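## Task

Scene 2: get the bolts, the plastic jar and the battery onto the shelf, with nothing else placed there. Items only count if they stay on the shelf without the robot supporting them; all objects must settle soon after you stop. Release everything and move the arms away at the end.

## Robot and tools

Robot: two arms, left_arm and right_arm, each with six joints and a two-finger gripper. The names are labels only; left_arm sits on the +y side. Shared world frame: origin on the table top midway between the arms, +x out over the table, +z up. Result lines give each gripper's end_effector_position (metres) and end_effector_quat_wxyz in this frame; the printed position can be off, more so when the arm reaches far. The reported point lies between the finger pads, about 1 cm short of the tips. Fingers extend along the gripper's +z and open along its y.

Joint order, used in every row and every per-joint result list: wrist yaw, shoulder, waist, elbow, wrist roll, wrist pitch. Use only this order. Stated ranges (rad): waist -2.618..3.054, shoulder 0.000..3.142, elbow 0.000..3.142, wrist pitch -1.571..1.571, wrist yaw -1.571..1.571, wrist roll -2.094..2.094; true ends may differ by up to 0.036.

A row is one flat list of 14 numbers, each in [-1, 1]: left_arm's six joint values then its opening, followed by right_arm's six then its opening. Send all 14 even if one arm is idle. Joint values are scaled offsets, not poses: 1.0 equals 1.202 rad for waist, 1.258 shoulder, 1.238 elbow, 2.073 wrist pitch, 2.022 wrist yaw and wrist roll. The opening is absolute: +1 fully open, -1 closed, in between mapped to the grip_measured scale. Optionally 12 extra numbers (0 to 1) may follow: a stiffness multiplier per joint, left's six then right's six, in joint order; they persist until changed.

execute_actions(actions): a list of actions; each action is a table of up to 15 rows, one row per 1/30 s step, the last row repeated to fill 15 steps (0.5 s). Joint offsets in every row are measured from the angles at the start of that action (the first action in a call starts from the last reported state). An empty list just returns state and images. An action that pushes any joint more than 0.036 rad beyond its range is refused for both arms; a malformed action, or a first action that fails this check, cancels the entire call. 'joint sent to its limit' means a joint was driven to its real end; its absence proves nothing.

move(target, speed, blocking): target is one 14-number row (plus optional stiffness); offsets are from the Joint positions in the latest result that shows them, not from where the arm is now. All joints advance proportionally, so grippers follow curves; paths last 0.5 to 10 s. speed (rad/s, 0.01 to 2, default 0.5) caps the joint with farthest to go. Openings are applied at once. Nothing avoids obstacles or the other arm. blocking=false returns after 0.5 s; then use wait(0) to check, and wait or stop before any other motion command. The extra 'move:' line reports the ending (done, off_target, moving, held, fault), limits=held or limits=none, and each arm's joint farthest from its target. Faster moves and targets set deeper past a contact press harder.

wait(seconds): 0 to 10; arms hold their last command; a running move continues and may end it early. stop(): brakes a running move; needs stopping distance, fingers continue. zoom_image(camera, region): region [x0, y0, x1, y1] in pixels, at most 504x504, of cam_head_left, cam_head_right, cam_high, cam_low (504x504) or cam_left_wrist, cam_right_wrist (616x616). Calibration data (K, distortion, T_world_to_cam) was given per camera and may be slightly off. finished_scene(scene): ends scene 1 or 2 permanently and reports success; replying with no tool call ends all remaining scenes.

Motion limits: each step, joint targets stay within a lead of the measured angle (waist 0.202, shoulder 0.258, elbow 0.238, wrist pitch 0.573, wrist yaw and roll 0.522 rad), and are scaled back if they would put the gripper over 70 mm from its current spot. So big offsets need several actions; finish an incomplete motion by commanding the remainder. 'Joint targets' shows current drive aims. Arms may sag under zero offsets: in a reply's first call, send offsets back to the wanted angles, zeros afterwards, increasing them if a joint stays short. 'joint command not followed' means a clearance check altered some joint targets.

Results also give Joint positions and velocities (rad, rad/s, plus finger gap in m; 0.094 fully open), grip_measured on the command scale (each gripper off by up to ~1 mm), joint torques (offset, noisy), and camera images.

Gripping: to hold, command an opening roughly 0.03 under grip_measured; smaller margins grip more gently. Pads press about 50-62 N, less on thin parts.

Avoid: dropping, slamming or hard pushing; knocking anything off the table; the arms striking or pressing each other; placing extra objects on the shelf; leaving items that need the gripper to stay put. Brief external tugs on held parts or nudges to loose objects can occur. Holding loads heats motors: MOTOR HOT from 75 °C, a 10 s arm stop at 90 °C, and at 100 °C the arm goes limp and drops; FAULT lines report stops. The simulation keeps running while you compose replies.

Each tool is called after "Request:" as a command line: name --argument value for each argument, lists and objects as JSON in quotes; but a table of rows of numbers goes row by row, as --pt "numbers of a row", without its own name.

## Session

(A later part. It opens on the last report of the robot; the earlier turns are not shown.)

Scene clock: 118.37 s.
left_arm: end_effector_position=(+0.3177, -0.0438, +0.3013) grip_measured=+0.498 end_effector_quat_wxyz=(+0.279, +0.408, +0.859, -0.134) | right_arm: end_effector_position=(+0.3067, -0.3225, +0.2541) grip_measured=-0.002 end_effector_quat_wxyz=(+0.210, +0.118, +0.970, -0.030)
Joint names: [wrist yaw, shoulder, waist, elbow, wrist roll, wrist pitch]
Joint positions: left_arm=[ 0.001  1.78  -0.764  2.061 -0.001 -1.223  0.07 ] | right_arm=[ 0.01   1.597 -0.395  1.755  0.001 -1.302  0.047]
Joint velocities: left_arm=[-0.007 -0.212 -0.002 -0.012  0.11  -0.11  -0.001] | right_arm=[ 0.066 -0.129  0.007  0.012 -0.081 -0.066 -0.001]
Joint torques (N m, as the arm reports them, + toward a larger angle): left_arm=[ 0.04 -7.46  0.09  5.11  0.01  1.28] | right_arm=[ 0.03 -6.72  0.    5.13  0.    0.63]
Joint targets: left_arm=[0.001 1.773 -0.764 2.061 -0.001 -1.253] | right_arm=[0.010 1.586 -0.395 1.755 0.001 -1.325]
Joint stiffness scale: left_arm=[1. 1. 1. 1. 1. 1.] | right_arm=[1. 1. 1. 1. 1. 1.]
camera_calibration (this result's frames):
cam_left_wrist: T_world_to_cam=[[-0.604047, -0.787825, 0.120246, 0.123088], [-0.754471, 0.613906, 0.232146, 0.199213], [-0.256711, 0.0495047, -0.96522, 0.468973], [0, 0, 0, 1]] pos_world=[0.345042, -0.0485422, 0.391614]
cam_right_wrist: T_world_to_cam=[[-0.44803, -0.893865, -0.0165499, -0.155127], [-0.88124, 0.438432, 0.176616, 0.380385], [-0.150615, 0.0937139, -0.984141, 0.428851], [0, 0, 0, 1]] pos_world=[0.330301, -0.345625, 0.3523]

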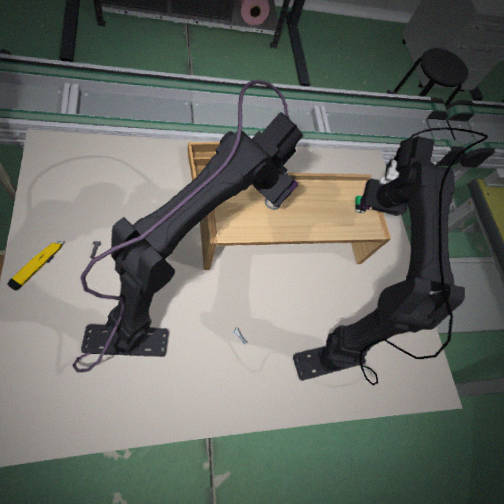

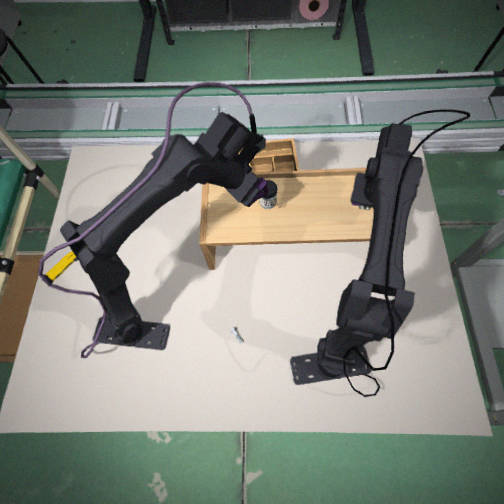

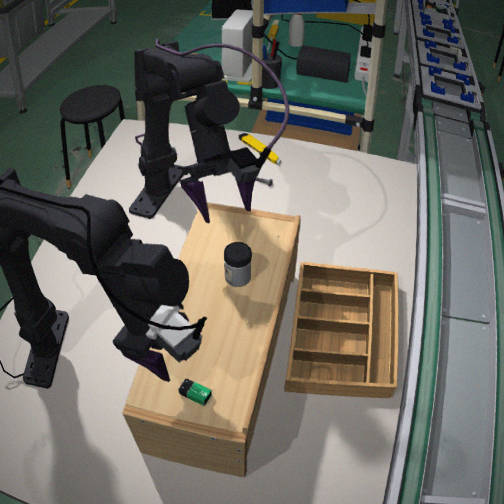

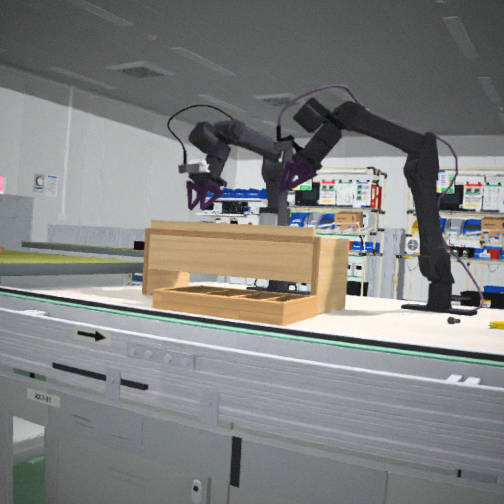

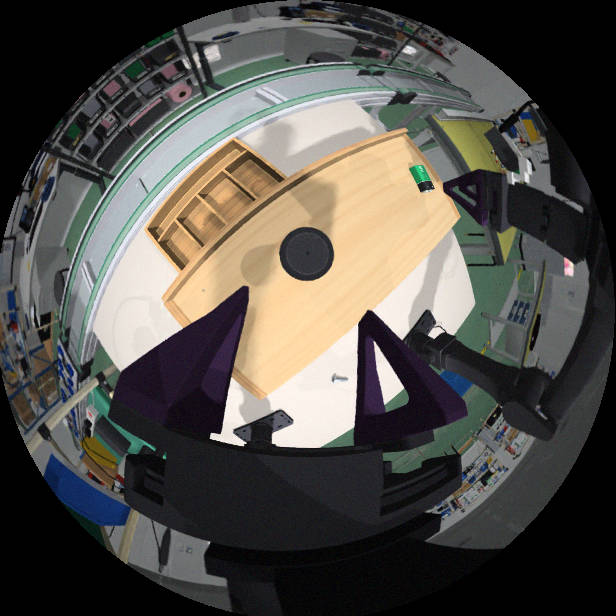

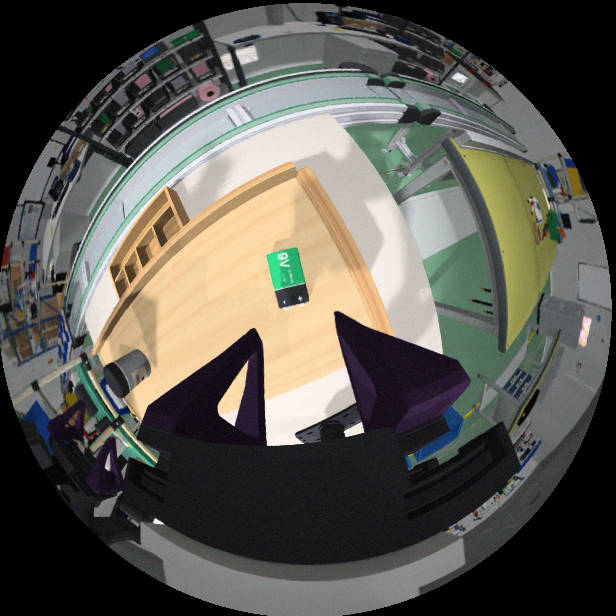

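Request:
move --target '[0,-0.16,0.55,-0.255,0.15,-0.085,-0.2, -0.005,-0.205,0.66,-0.194,0.16,-0.115,-0.2]' --speed 1.2

Scene clock: 131.50 s.
left_arm: end_effector_position=(+0.3743, +0.2191, +0.2419) grip_measured=-0.198 end_effector_quat_wxyz=(+0.163, +0.255, +0.953, +0.005) | right_arm: end_effector_position=(+0.1654, -0.1065, +0.2316) grip_measured=-0.198 end_effector_quat_wxyz=(+0.090, -0.114, +0.988, +0.042)
Joint names: [wrist yaw, shoulder, waist, elbow, wrist roll, wrist pitch]
Joint positions: left_arm=[-0.001  1.609 -0.108  1.754  0.291 -1.389  0.038] | right_arm=[-0.001  1.364  0.391  1.524  0.317 -1.532  0.038]
Joint velocities: left_arm=[ 0.037  0.007 -0.007 -0.002 -0.022  0.022 -0.   ] | right_arm=[-0.037 -0.017 -0.002 -0.002 -0.066 -0.007  0.   ]
Joint torques (N m, as the arm reports them, + toward a larger angle): left_arm=[ 0.03 -8.88  0.26  4.59  0.06  0.79] | right_arm=[ 0.05 -6.28  0.78  4.32  0.08  0.2 ]
Joint targets: left_arm=[0.001 1.579 -0.103 1.745 0.302 -1.400] | right_arm=[-0.000 1.339 0.398 1.515 0.324 -1.540]
Joint stiffness scale: left_arm=[1. 1. 1. 1. 1. 1.] | right_arm=[1. 1. 1. 1. 1. 1.]
move: off_target (left_arm, right_arm); limits=none; left_arm: farthest joint: the shoulder, 0.030 radians from its target (0.196 radians at the start); right_arm: farthest joint: the shoulder, 0.025 radians from its target (0.255 radians at the start)
camera_calibration (this result's frames):
cam_left_wrist: T_world_to_cam=[[-0.246524, -0.967902, -0.0489004, 0.318133], [-0.848074, 0.191034, 0.494243, 0.15862], [-0.469037, 0.163314, -0.867947, 0.444107], [0, 0, 0, 1]] pos_world=[0.421252, 0.205091, 0.322621]
cam_right_wrist: T_world_to_cam=[[0.0152145, -0.999314, -0.0337698, -0.109623], [-0.910487, -0.0278052, 0.412602, 0.0656769], [-0.413258, 0.0244694, -0.910285, 0.384185], [0, 0, 0, 1]] pos_world=[0.220233, -0.117122, 0.318918]

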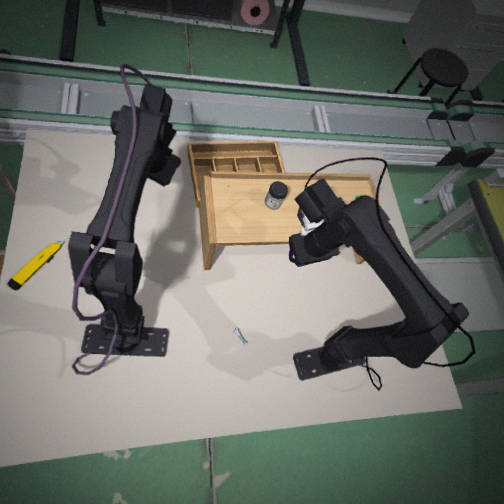

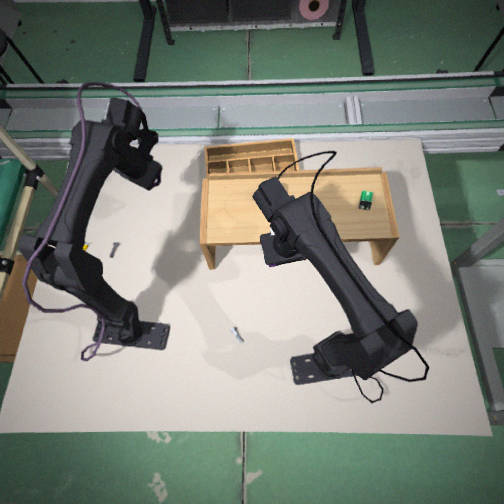

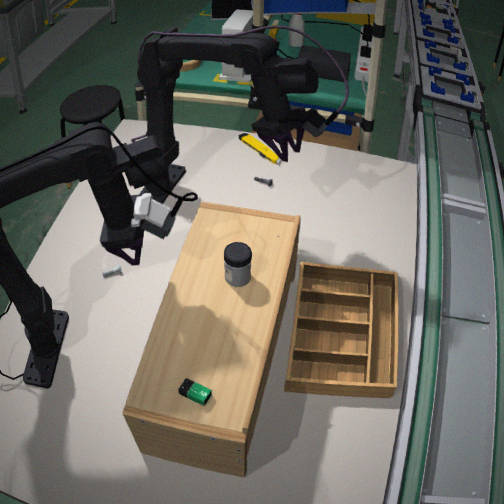

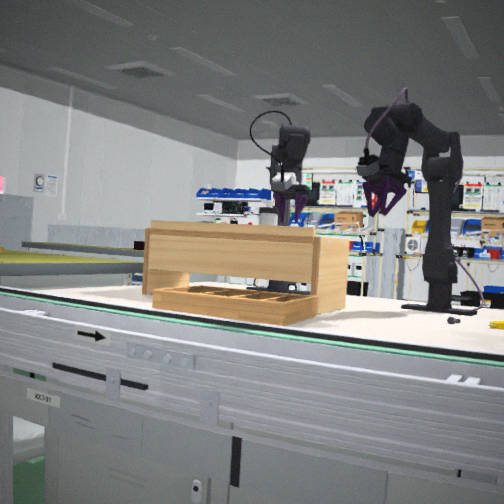

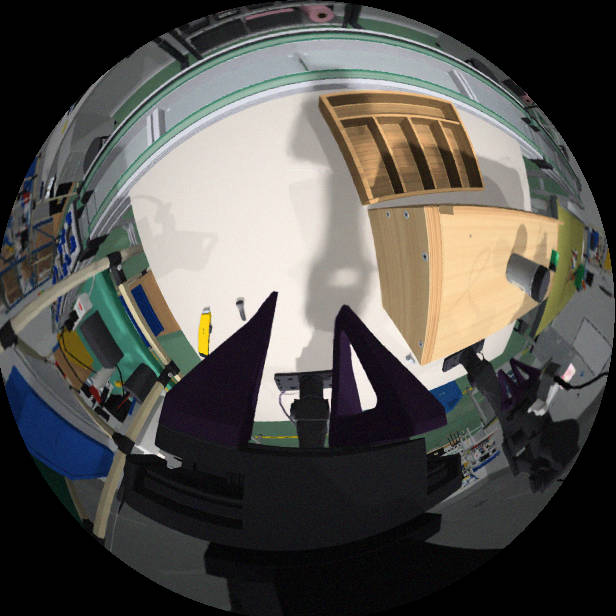

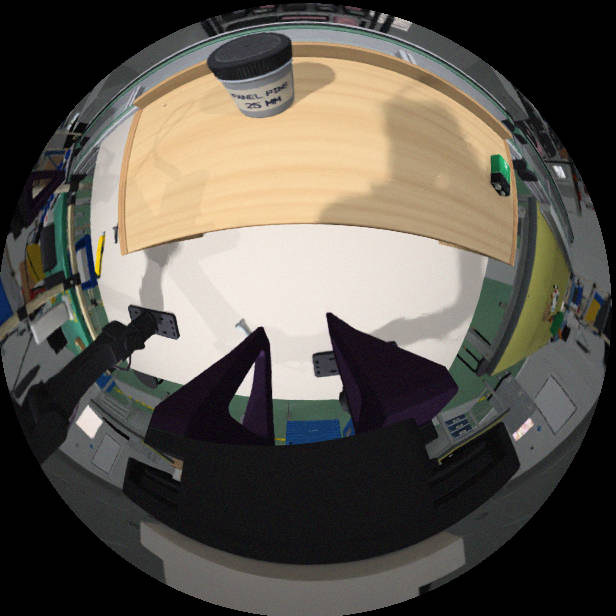

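Request:
move --target '[0,0.029,0.488,-0.565,0.154,0.197,0.1, 0,0.1765,0.589,-0.43,0.170,0.267,0.1]' --speed 0.9

Scene clock: 136.80 s.
left_arm: end_effector_position=(+0.2959, +0.3920, +0.0477) grip_measured=+0.098 end_effector_quat_wxyz=(-0.006, +0.121, +0.993, -0.001) | right_arm: end_effector_position=(+0.0347, +0.0098, +0.0476) grip_measured=+0.098 end_effector_quat_wxyz=(-0.004, -0.294, +0.956, -0.002)
Joint names: [wrist yaw, shoulder, waist, elbow, wrist roll, wrist pitch]
Joint positions: left_arm=[-0.004  1.642  0.473  1.055  0.592 -0.994  0.052] | right_arm=[-0.005  1.584  1.094  0.994  0.653 -0.988  0.052]
Joint velocities: left_arm=[-0.066 -0.007 -0.007 -0.007 -0.022 -0.037  0.   ] | right_arm=[-0.037  0.002 -0.012 -0.002 -0.022  0.007 -0.   ]
Joint torques (N m, as the arm reports them, + toward a larger angle): left_arm=[ 0.07 -6.12  0.4   5.    0.13  0.37] | right_arm=[ 0.06 -5.79  0.48  4.67  0.1  -0.07]
Joint targets: left_arm=[-0.001 1.645 0.478 1.054 0.603 -0.981] | right_arm=[-0.001 1.586 1.099 0.992 0.661 -0.979]
Joint stiffness scale: left_arm=[1. 1. 1. 1. 1. 1.] | right_arm=[1. 1. 1. 1. 1. 1.]
move: done; limits=none; left_arm: farthest joint: the wrist pitch, 0.013 radians from its target (0.408 radians at the start); right_arm: farthest joint: the wrist pitch, 0.009 radians from its target (0.554 radians at the start)
camera_calibration (this result's frames):
cam_left_wrist: T_world_to_cam=[[0.0160833, -0.999078, -0.0398031, 0.390682], [-0.65478, -0.0406089, 0.754728, 0.176327], [-0.755648, 0.0139238, -0.65483, 0.3438], [0, 0, 0, 1]] pos_world=[0.368964, 0.392695, 0.107602]
cam_right_wrist: T_world_to_cam=[[0.375153, -0.924278, 0.0705013, -0.0157529], [-0.777387, -0.272279, 0.567039, 0.0163079], [-0.504906, -0.267533, -0.820668, 0.161584], [0, 0, 0, 1]] pos_world=[0.100172, 0.0331094, 0.12447]

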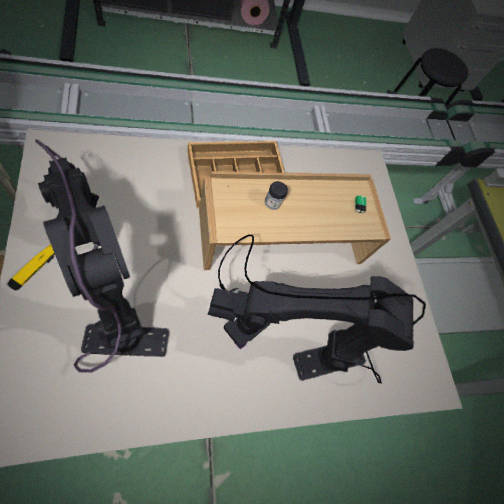

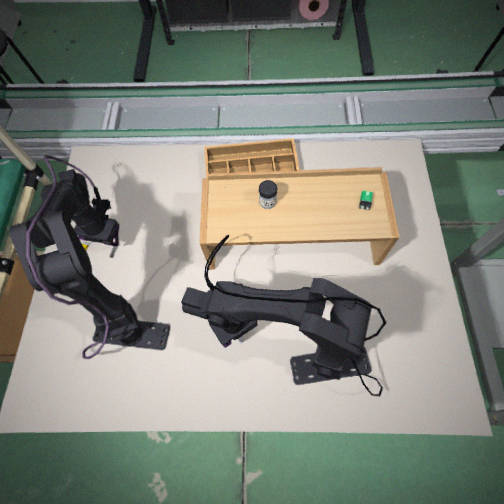

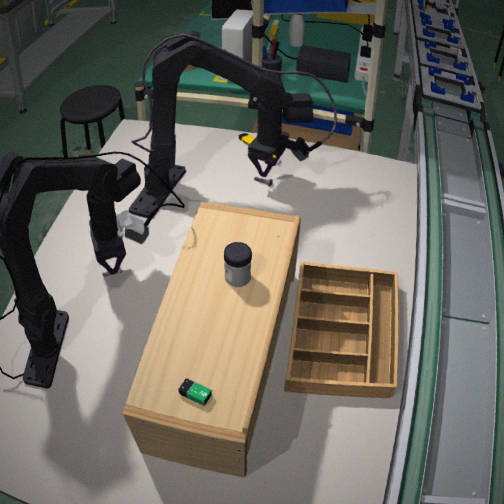

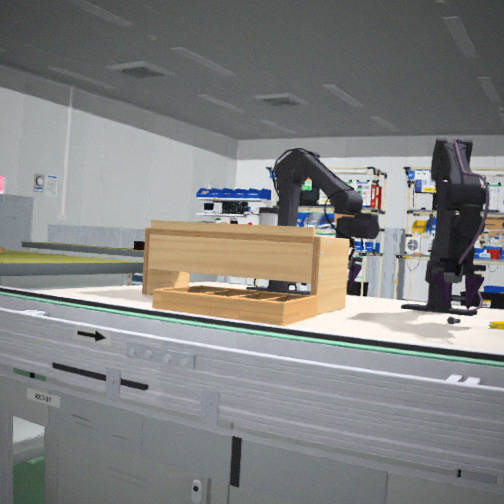

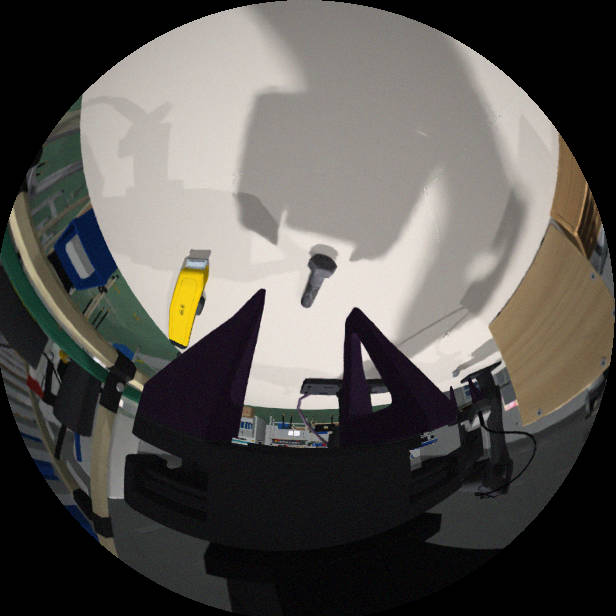

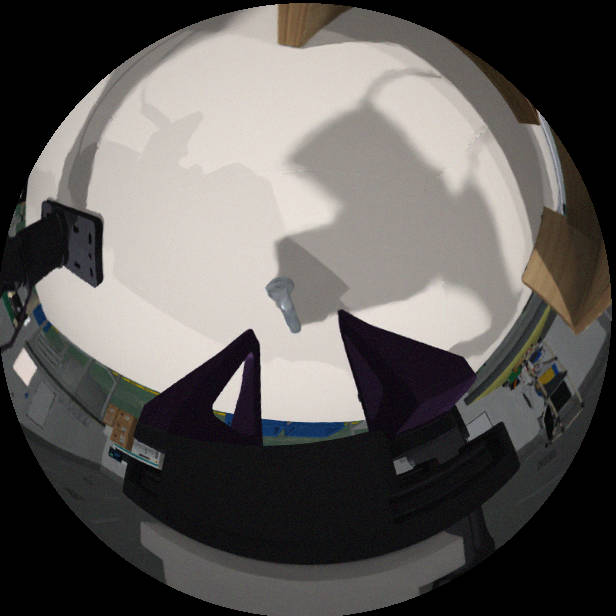

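Request:
zoom_image --camera "cam_left_wrist" --region '[250,230,370,330]'

Request:
zoom_image --camera "cam_right_wrist" --region '[235,255,355,355]'

Region (250, 230, 370, 330) of cam_left_wrist's 616x616 image, scaled by 4.200, with more detail than that image has.

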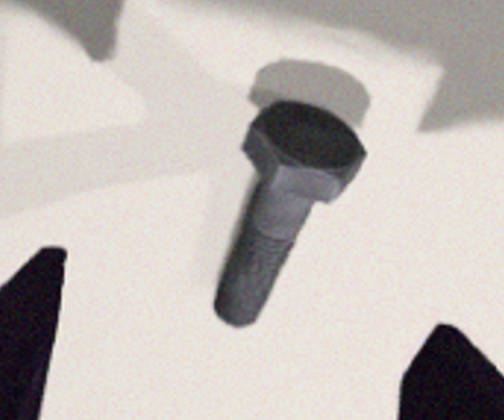

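Region (235, 255, 355, 355) of cam_right_wrist's 616x616 image, scaled by 4.200, with more detail than that image has.

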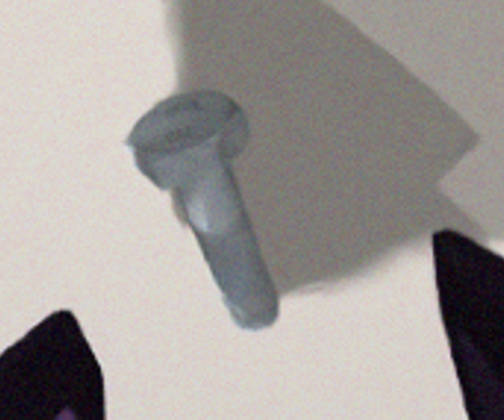

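Request:
move --target '[0,0.008,0.004,-0.113,0.004,0.078,-0.3, 0,0.043,0.0246,-0.076,0.003,0.075,-0.3]' --speed 0.25

Scene clock: 150.33 s.
left_arm: end_effector_position=(+0.2872, +0.3888, +0.0172) grip_measured=-0.298 end_effector_quat_wxyz=(+0.002, +0.121, +0.993, +0.003) | right_arm: end_effector_position=(+0.0306, +0.0138, +0.0171) grip_measured=-0.298 end_effector_quat_wxyz=(+0.001, -0.303, +0.953, +0.005)
Joint names: [wrist yaw, shoulder, waist, elbow, wrist roll, wrist pitch]
Joint positions: left_arm=[-0.004  1.642  0.473  0.923  0.592 -0.846  0.033] | right_arm=[-0.005  1.629  1.114  0.908  0.654 -0.841  0.033]
Joint velocities: left_arm=[ 0.051 -0.002 -0.017  0.007 -0.022  0.007 -0.   ] | right_arm=[-0.007 -0.007 -0.002 -0.022 -0.007  0.022  0.   ]
Joint torques (N m, as the arm reports them, + toward a larger angle): left_arm=[ 0.   -5.31  0.33  4.22  0.09  0.43] | right_arm=[ 0.03 -5.29  0.98  3.97  0.06  0.02]
Joint targets: left_arm=[-0.004 1.652 0.477 0.915 0.600 -0.832] | right_arm=[-0.005 1.638 1.123 0.900 0.659 -0.832]
Joint stiffness scale: left_arm=[1. 1. 1. 1. 1. 1.] | right_arm=[1. 1. 1. 1. 1. 1.]
move: done; limits=none; left_arm: farthest joint: the wrist pitch, 0.013 radians from its target (0.161 radians at the start); right_arm: farthest joint: the waist, 0.010 radians from its target (0.029 radians at the start)
camera_calibration (this result's frames):
cam_left_wrist: T_world_to_cam=[[0.016357, -0.998846, -0.0451528, 0.386363], [-0.66635, -0.0445584, 0.744307, 0.198531], [-0.74546, 0.017913, -0.66631, 0.313013], [0, 0, 0, 1]] pos_world=[0.35931, 0.389156, 0.0782412]
cam_right_wrist: T_world_to_cam=[[0.392757, -0.917791, 0.0583317, -0.00877662], [-0.774616, -0.295965, 0.558905, 0.0318734], [-0.495694, -0.264698, -0.827177, 0.135319], [0, 0, 0, 1]] pos_world=[0.0952133, 0.037197, 0.0946304]

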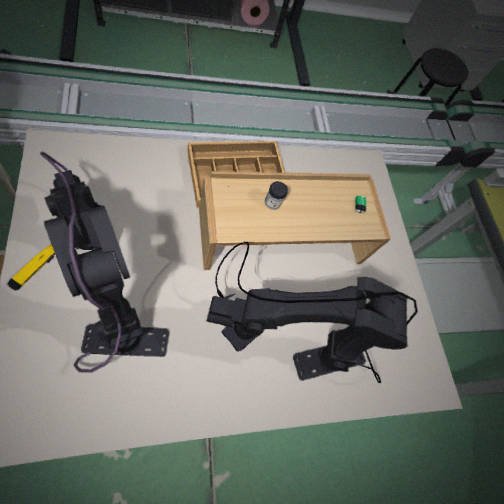

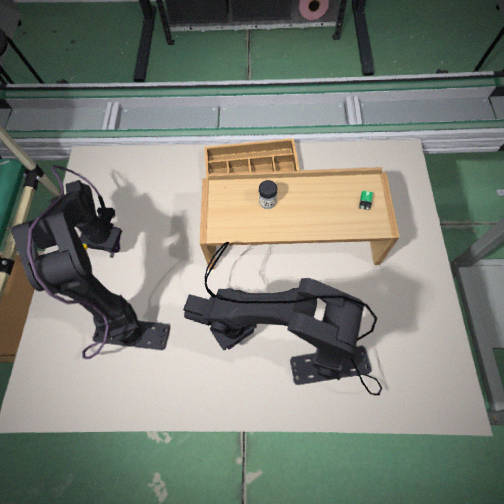

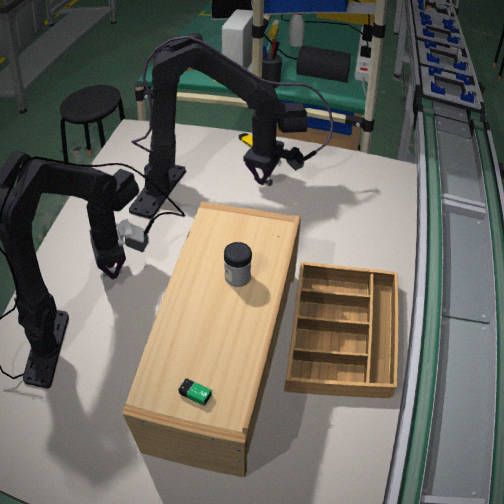

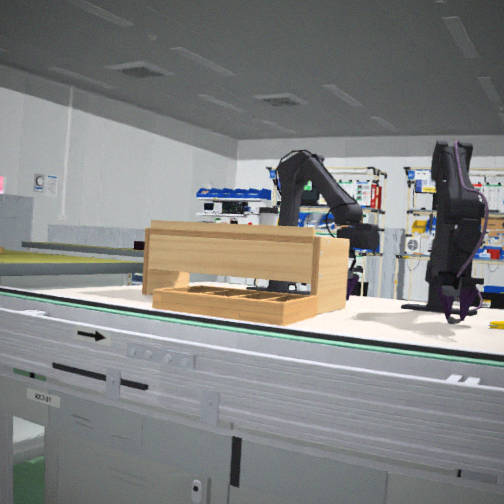

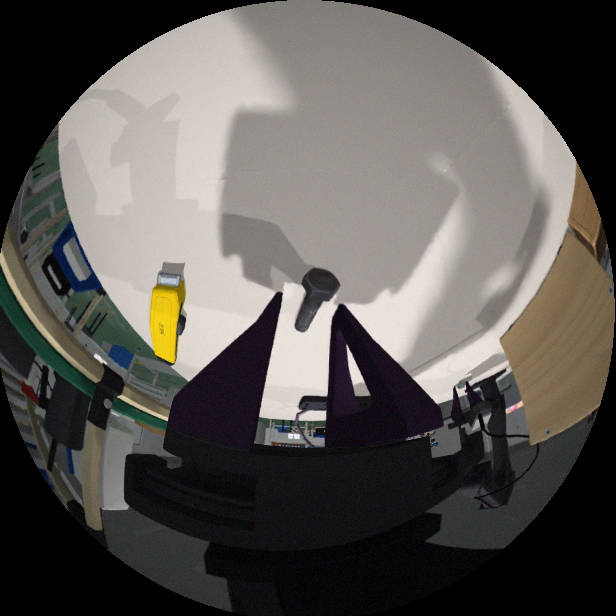

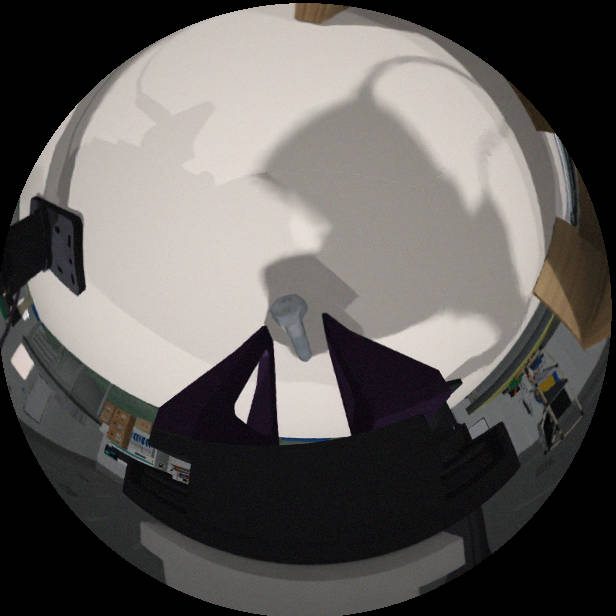

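Request:
execute_actions --actions '[[[0,0.010,0,-0.004,0,0.004,-0.3,0,0.010,0,-0.004,0,0.003,-0.3],[0,0.012,0,-0.004,0,0.004,-0.32,0,0.012,0,-0.004,0,0.003,-0.32],[0,0.014,0,-0.004,0,0.004,-0.34,0,0.014,0,-0.004,0,0.003,-0.34],[0,0.016,0,-0.004,0,0.004,-0.36,0,0.016,0,-0.004,0,0.003,-0.36],[0,0.018,0,-0.004,0,0.004,-0.38,0,0.018,0,-0.004,0,0.003,-0.38],[0,0.020,0,-0.004,0,0.004,-0.4,0,0.020,0,-0.004,0,0.003,-0.4],[0,0.022,0,-0.004,0,0.004,-0.4,0,0.022,0,-0.004,0,0.003,-0.4],[0,0.024,0,-0.004,0,0.004,-0.4,0,0.024,0,-0.004,0,0.003,-0.4]]]'

Request:
zoom_image --camera "cam_left_wrist" --region '[250,250,370,350]'

Request:
zoom_image --camera "cam_right_wrist" --region '[235,280,355,380]'

Scene clock: 156.93 s.
left_arm: end_effector_position=(+0.2855, +0.3881, +0.0124) grip_measured=-0.398 end_effector_quat_wxyz=(-0.007, +0.121, +0.993, -0.001) | right_arm: end_effector_position=(+0.0304, +0.0132, +0.0145) grip_measured=-0.398 end_effector_quat_wxyz=(-0.002, -0.303, +0.953, +0.001)
Joint names: [wrist yaw, shoulder, waist, elbow, wrist roll, wrist pitch]
Joint positions: left_arm=[-0.004  1.662  0.473  0.923  0.592 -0.845  0.028] | right_arm=[-0.005  1.64   1.114  0.908  0.654 -0.839  0.028]
Joint velocities: left_arm=[-0.081 -0.002  0.012 -0.007  0.007 -0.007 -0.   ] | right_arm=[-0.007 -0.002 -0.007 -0.002  0.007 -0.022 -0.001]
Joint torques (N m, as the arm reports them, + toward a larger angle): left_arm=[ 0.02 -5.48  0.02  4.25 -0.03  0.26] | right_arm=[ 0.04 -4.35 -0.01  4.21  0.01 -0.04]
Joint targets: left_arm=[-0.004 1.673 0.473 0.918 0.592 -0.837] | right_arm=[-0.005 1.660 1.114 0.903 0.654 -0.835]
Joint stiffness scale: left_arm=[1. 1. 1. 1. 1. 1.] | right_arm=[1. 1. 1. 1. 1. 1.]
camera_calibration (this result's frames):
cam_left_wrist: T_world_to_cam=[[0.0156034, -0.99912, -0.0389262, 0.385778], [-0.6529, -0.0396663, 0.756405, 0.19503], [-0.757284, 0.0136124, -0.652944, 0.313378], [0, 0, 0, 1]] pos_world=[0.358632, 0.388909, 0.0721134]
cam_right_wrist: T_world_to_cam=[[0.392917, -0.917274, 0.0649998, -0.00921113], [-0.773158, -0.291263, 0.563377, 0.0328174], [-0.497839, -0.271616, -0.823639, 0.133049], [0, 0, 0, 1]] pos_world=[0.095229, 0.0372474, 0.0916941]

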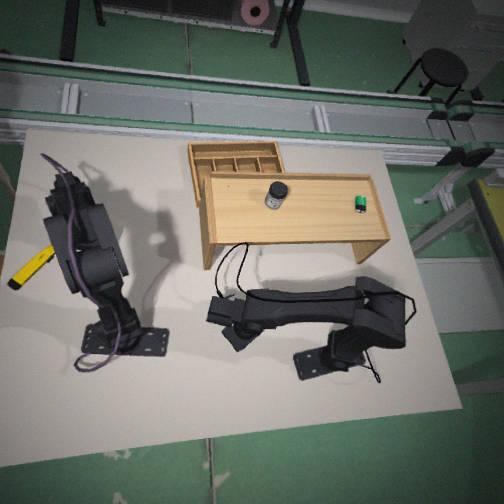

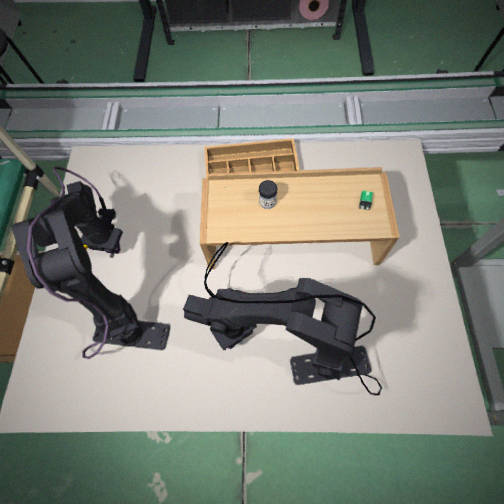

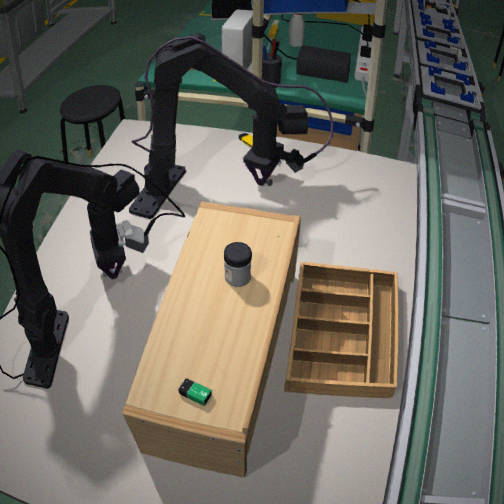

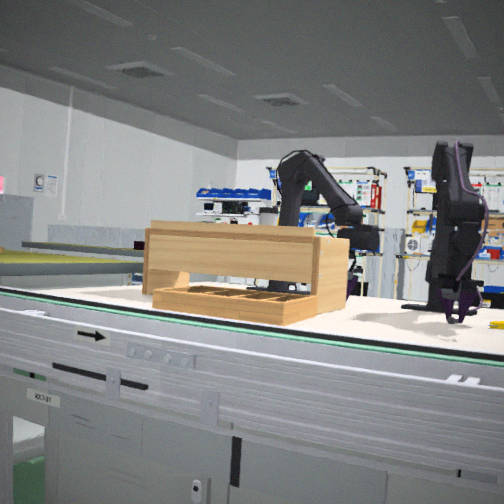

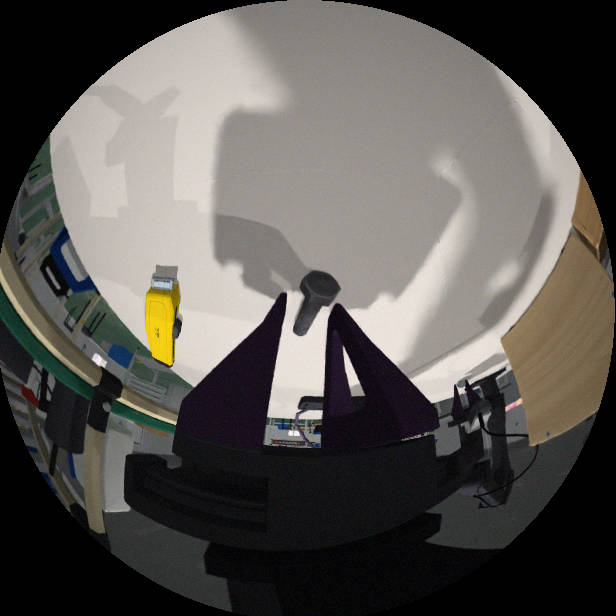

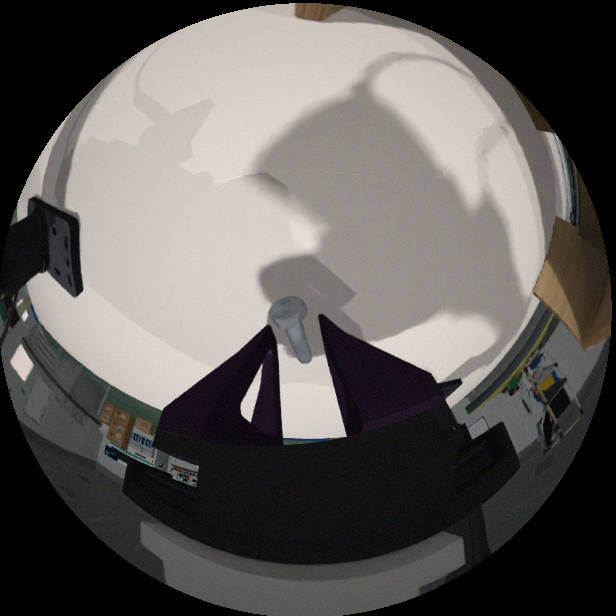

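Region (250, 250, 370, 350) of cam_left_wrist's 616x616 image, scaled by 4.200, with more detail than that image has.

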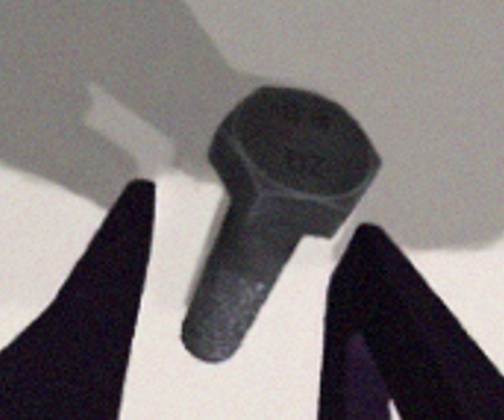

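Region (235, 280, 355, 380) of cam_right_wrist's 616x616 image, scaled by 4.200, with more detail than that image has.

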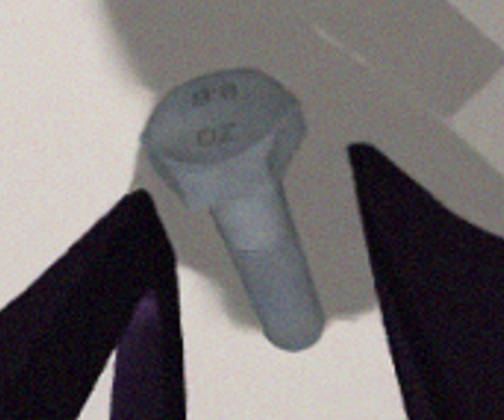

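Request:
execute_actions --actions '[[[0,0.004,0,0,0,0.003,-0.44,0,-0.008,0,0,0,0.002,-0.44],[0,0.004,0,0,0,0.003,-0.48,0,-0.008,0,0,0,0.002,-0.48],[0,0.004,0,0,0,0.003,-0.52,0,-0.008,0,0,0,0.002,-0.52],[0,0.004,0,0,0,0.003,-0.56,0,-0.008,0,0,0,0.002,-0.56],[0,0.004,0,0,0,0.003,-0.6,0,-0.008,0,0,0,0.002,-0.6],[0,0.004,0,0,0,0.003,-0.64,0,-0.008,0,0,0,0.002,-0.64],[0,0.004,0,0,0,0.003,-0.68,0,-0.008,0,0,0,0.002,-0.68],[0,0.004,0,0,0,0.003,-0.72,0,-0.008,0,0,0,0.002,-0.72],[0,0.004,0,0,0,0.003,-0.75,0,-0.008,0,0,0,0.002,-0.75],[0,0.004,0,0,0,0.003,-0.78,0,-0.008,0,0,0,0.002,-0.78],[0,0.004,0,0,0,0.003,-0.81,0,-0.008,0,0,0,0.002,-0.81],[0,0.004,0,0,0,0.003,-0.84,0,-0.008,0,0,0,0.002,-0.84],[0,0.004,0,0,0,0.003,-0.86,0,-0.008,0,0,0,0.002,-0.86]]]'

Scene clock: 161.30 s.
left_arm: end_effector_position=(+0.2855, +0.3881, +0.0124) grip_measured=-0.843 end_effector_quat_wxyz=(-0.007, +0.121, +0.993, -0.001) | right_arm: end_effector_position=(+0.0299, +0.0147, +0.0145) grip_measured=-0.845 end_effector_quat_wxyz=(-0.003, -0.303, +0.953, +0.005)
Joint names: [wrist yaw, shoulder, waist, elbow, wrist roll, wrist pitch]
Joint positions: left_arm=[-0.004  1.662  0.473  0.923  0.592 -0.845  0.007] | right_arm=[-0.01   1.64   1.114  0.908  0.654 -0.834  0.007]
Joint velocities: left_arm=[-0.007  0.007  0.002 -0.007 -0.051 -0.037 -0.001] | right_arm=[-0.022 -0.017 -0.012 -0.007 -0.022  0.007 -0.   ]
Joint torques (N m, as the arm reports them, + toward a larger angle): left_arm=[ 0.03 -5.81 -0.03  4.73  0.    0.29] | right_arm=[ 0.08 -7.19  0.    4.56  0.01 -0.07]
Joint targets: left_arm=[-0.004 1.667 0.473 0.923 0.592 -0.839] | right_arm=[-0.005 1.630 1.114 0.908 0.654 -0.835]
Joint stiffness scale: left_arm=[1. 1. 1. 1. 1. 1.] | right_arm=[1. 1. 1. 1. 1. 1.]
camera_calibration (this result's frames):
cam_left_wrist: T_world_to_cam=[[0.0156034, -0.99912, -0.0389262, 0.385778], [-0.6529, -0.0396663, 0.756405, 0.19503], [-0.757284, 0.0136124, -0.652944, 0.313378], [0, 0, 0, 1]] pos_world=[0.358632, 0.388909, 0.0721134]
cam_right_wrist: T_world_to_cam=[[0.393152, -0.917657, 0.0577752, -0.00755562], [-0.771106, -0.294835, 0.56433, 0.0327943], [-0.500827, -0.266418, -0.823525, 0.133193], [0, 0, 0, 1]] pos_world=[0.0949649, 0.0382204, 0.0916173]

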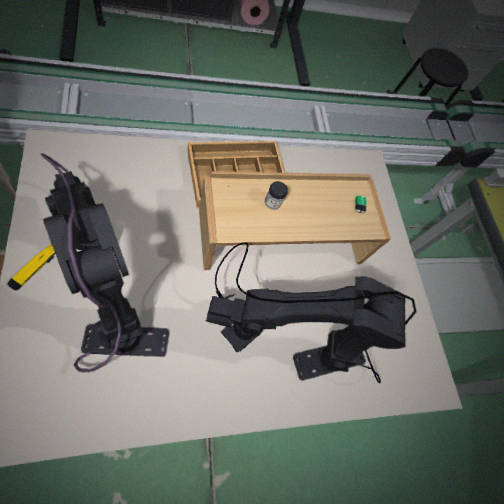

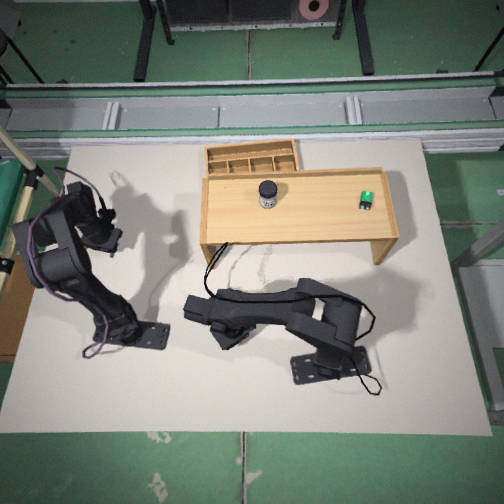

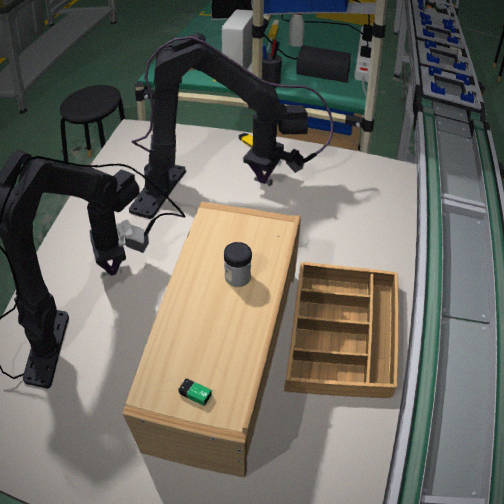

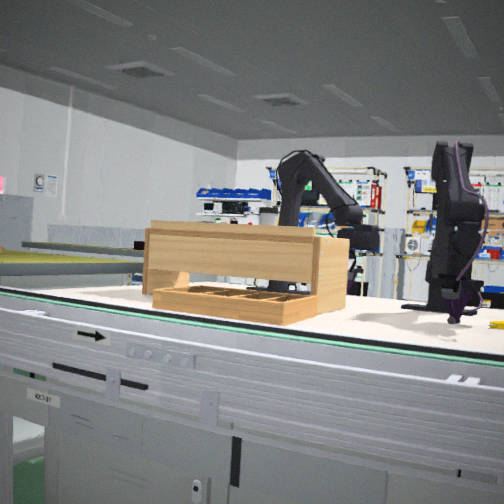

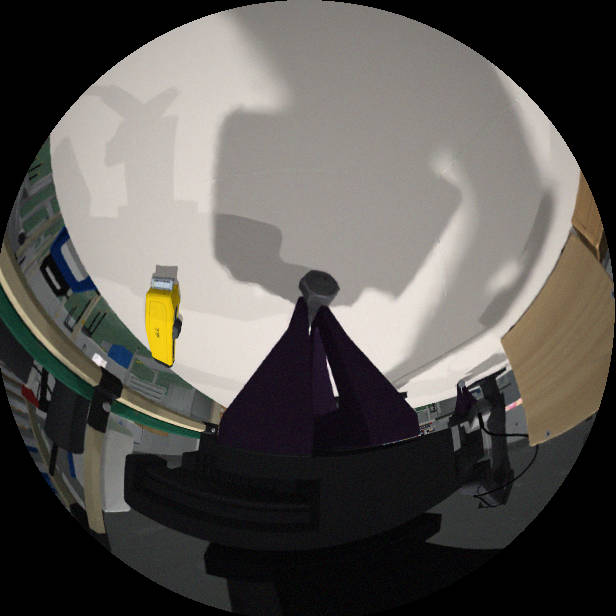

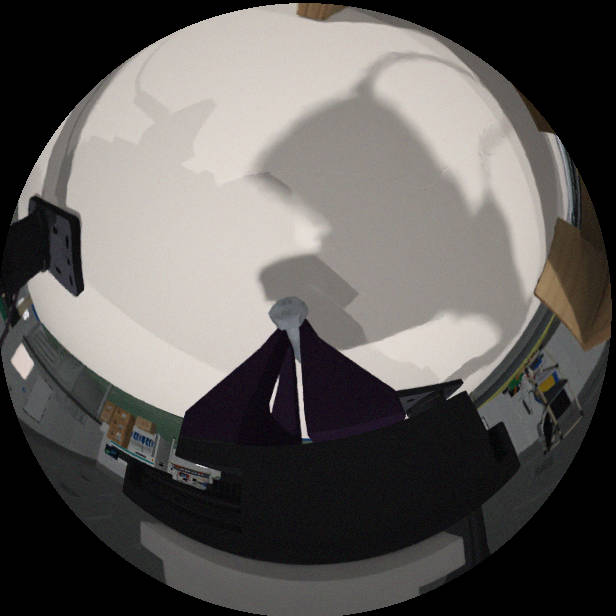

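Request:
execute_actions --actions '[[[0,0,0,0,0,0.003,-0.87,0,-0.008,0,0,0,0,-0.87],[0,0,0,0,0,0.003,-0.88,0,-0.008,0,0,0,0,-0.88],[0,0,0,0,0,0.003,-0.89,0,-0.008,0,0,0,0,-0.89],[0,-0.008,0,0.01,0,0.003,-0.89,0,-0.008,0,0.01,0,0,-0.89],[0,-0.008,0,0.02,0,0,-0.89,0,-0.008,0,0.02,0,0,-0.89],[0,-0.008,0,0.03,0,-0.006,-0.89,0,-0.008,0,0.03,0,-0.006,-0.89],[0,-0.008,0,0.04,0,-0.012,-0.89,0,-0.008,0,0.04,0,-0.012,-0.89],[0,-0.008,0,0.052,0,-0.019,-0.89,0,-0.008,0,0.052,0,-0.019,-0.89],[0,-0.008,0,0.064,0,-0.026,-0.89,0,-0.008,0,0.064,0,-0.026,-0.89],[0,-0.008,0,0.076,0,-0.033,-0.89,0,-0.008,0,0.076,0,-0.033,-0.89],[0,-0.008,0,0.086,0,-0.04,-0.89,0,-0.008,0,0.086,0,-0.04,-0.89],[0,-0.008,0,0.094,0,-0.045,-0.89,0,-0.008,0,0.094,0,-0.045,-0.89],[0,-0.008,0,0.1,0,-0.049,-0.89,0,-0.008,0,0.1,0,-0.049,-0.89]]]'

Request:
zoom_image --camera "cam_low" --region '[420,270,504,340]'

Scene clock: 168.03 s.
left_arm: end_effector_position=(+0.3044, +0.3950, +0.0348) grip_measured=-0.849 end_effector_quat_wxyz=(+0.010, +0.121, +0.993, +0.007) | right_arm: end_effector_position=(+0.0354, +0.0327, +0.0367) grip_measured=-0.858 end_effector_quat_wxyz=(+0.007, -0.303, +0.953, +0.019)
Joint names: [wrist yaw, shoulder, waist, elbow, wrist roll, wrist pitch]
Joint positions: left_arm=[-0.004  1.662  0.473  1.021  0.592 -0.905  0.007] | right_arm=[-0.01   1.64   1.114  1.005  0.654 -0.897  0.007]
Joint velocities: left_arm=[ 0.022 -0.027 -0.017  0.139 -0.066 -0.168  0.001] | right_arm=[ 0.037 -0.012 -0.017  0.159 -0.007 -0.11  -0.001]
Joint torques (N m, as the arm reports them, + toward a larger angle): left_arm=[ 0.03 -7.47 -0.12  5.87 -0.01 -0.07] | right_arm=[ 0.03 -7.16 -0.01  5.95  0.   -0.29]
Joint targets: left_arm=[-0.004 1.652 0.473 1.047 0.592 -0.946] | right_arm=[-0.010 1.630 1.114 1.032 0.654 -0.936]
Joint stiffness scale: left_arm=[1. 1. 1. 1. 1. 1.] | right_arm=[1. 1. 1. 1. 1. 1.]
camera_calibration (this result's frames):
cam_left_wrist: T_world_to_cam=[[0.0172036, -0.998538, -0.051239, 0.392956], [-0.679319, -0.0492753, 0.732187, 0.203428], [-0.733642, 0.0222114, -0.679173, 0.332584], [0, 0, 0, 1]] pos_world=[0.375429, 0.395019, 0.0970701]
cam_right_wrist: T_world_to_cam=[[0.392701, -0.919111, 0.0319435, 0.00651963], [-0.776693, -0.312851, 0.546692, 0.0313488], [-0.492477, -0.239496, -0.836724, 0.158353], [0, 0, 0, 1]] pos_world=[0.0997735, 0.0537248, 0.115152]

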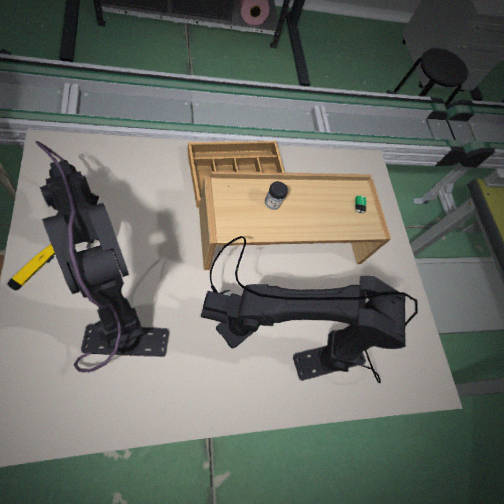

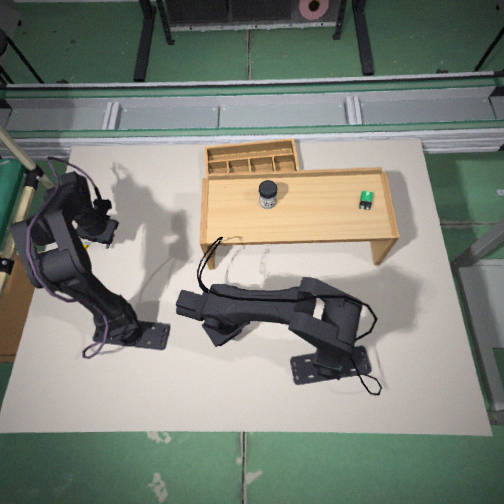

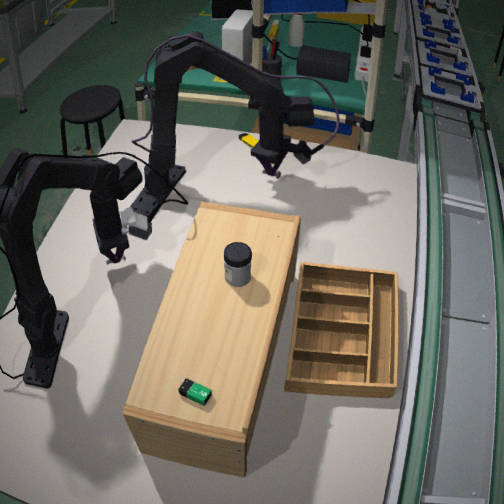

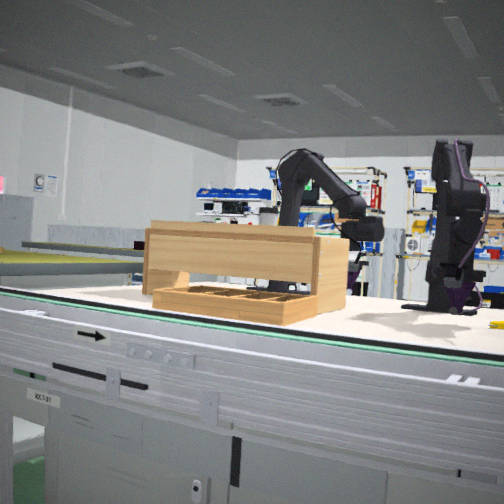

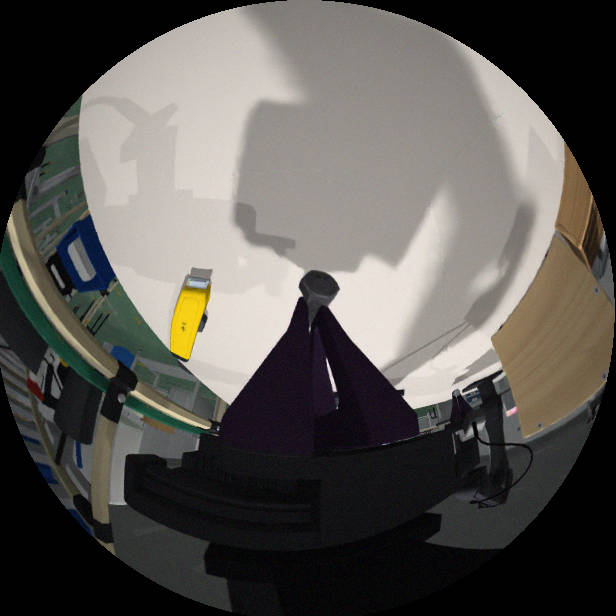

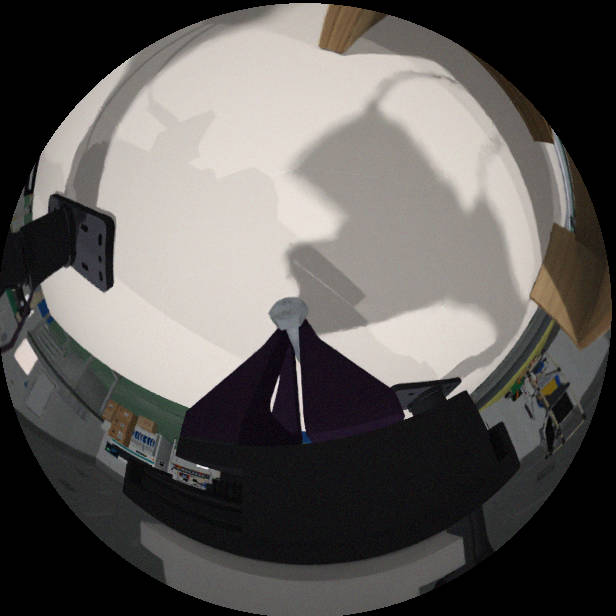

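Region (420, 270, 504, 340) of cam_low's 504x504 image, scaled by 6.000, with more detail than that image has.

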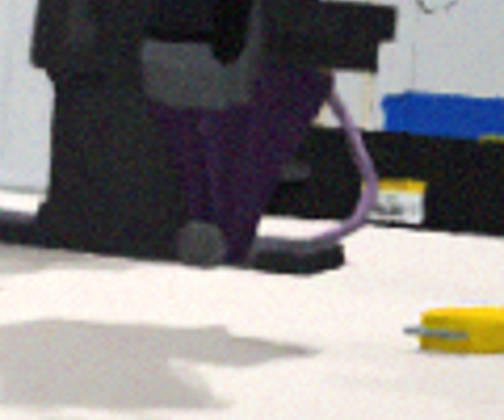

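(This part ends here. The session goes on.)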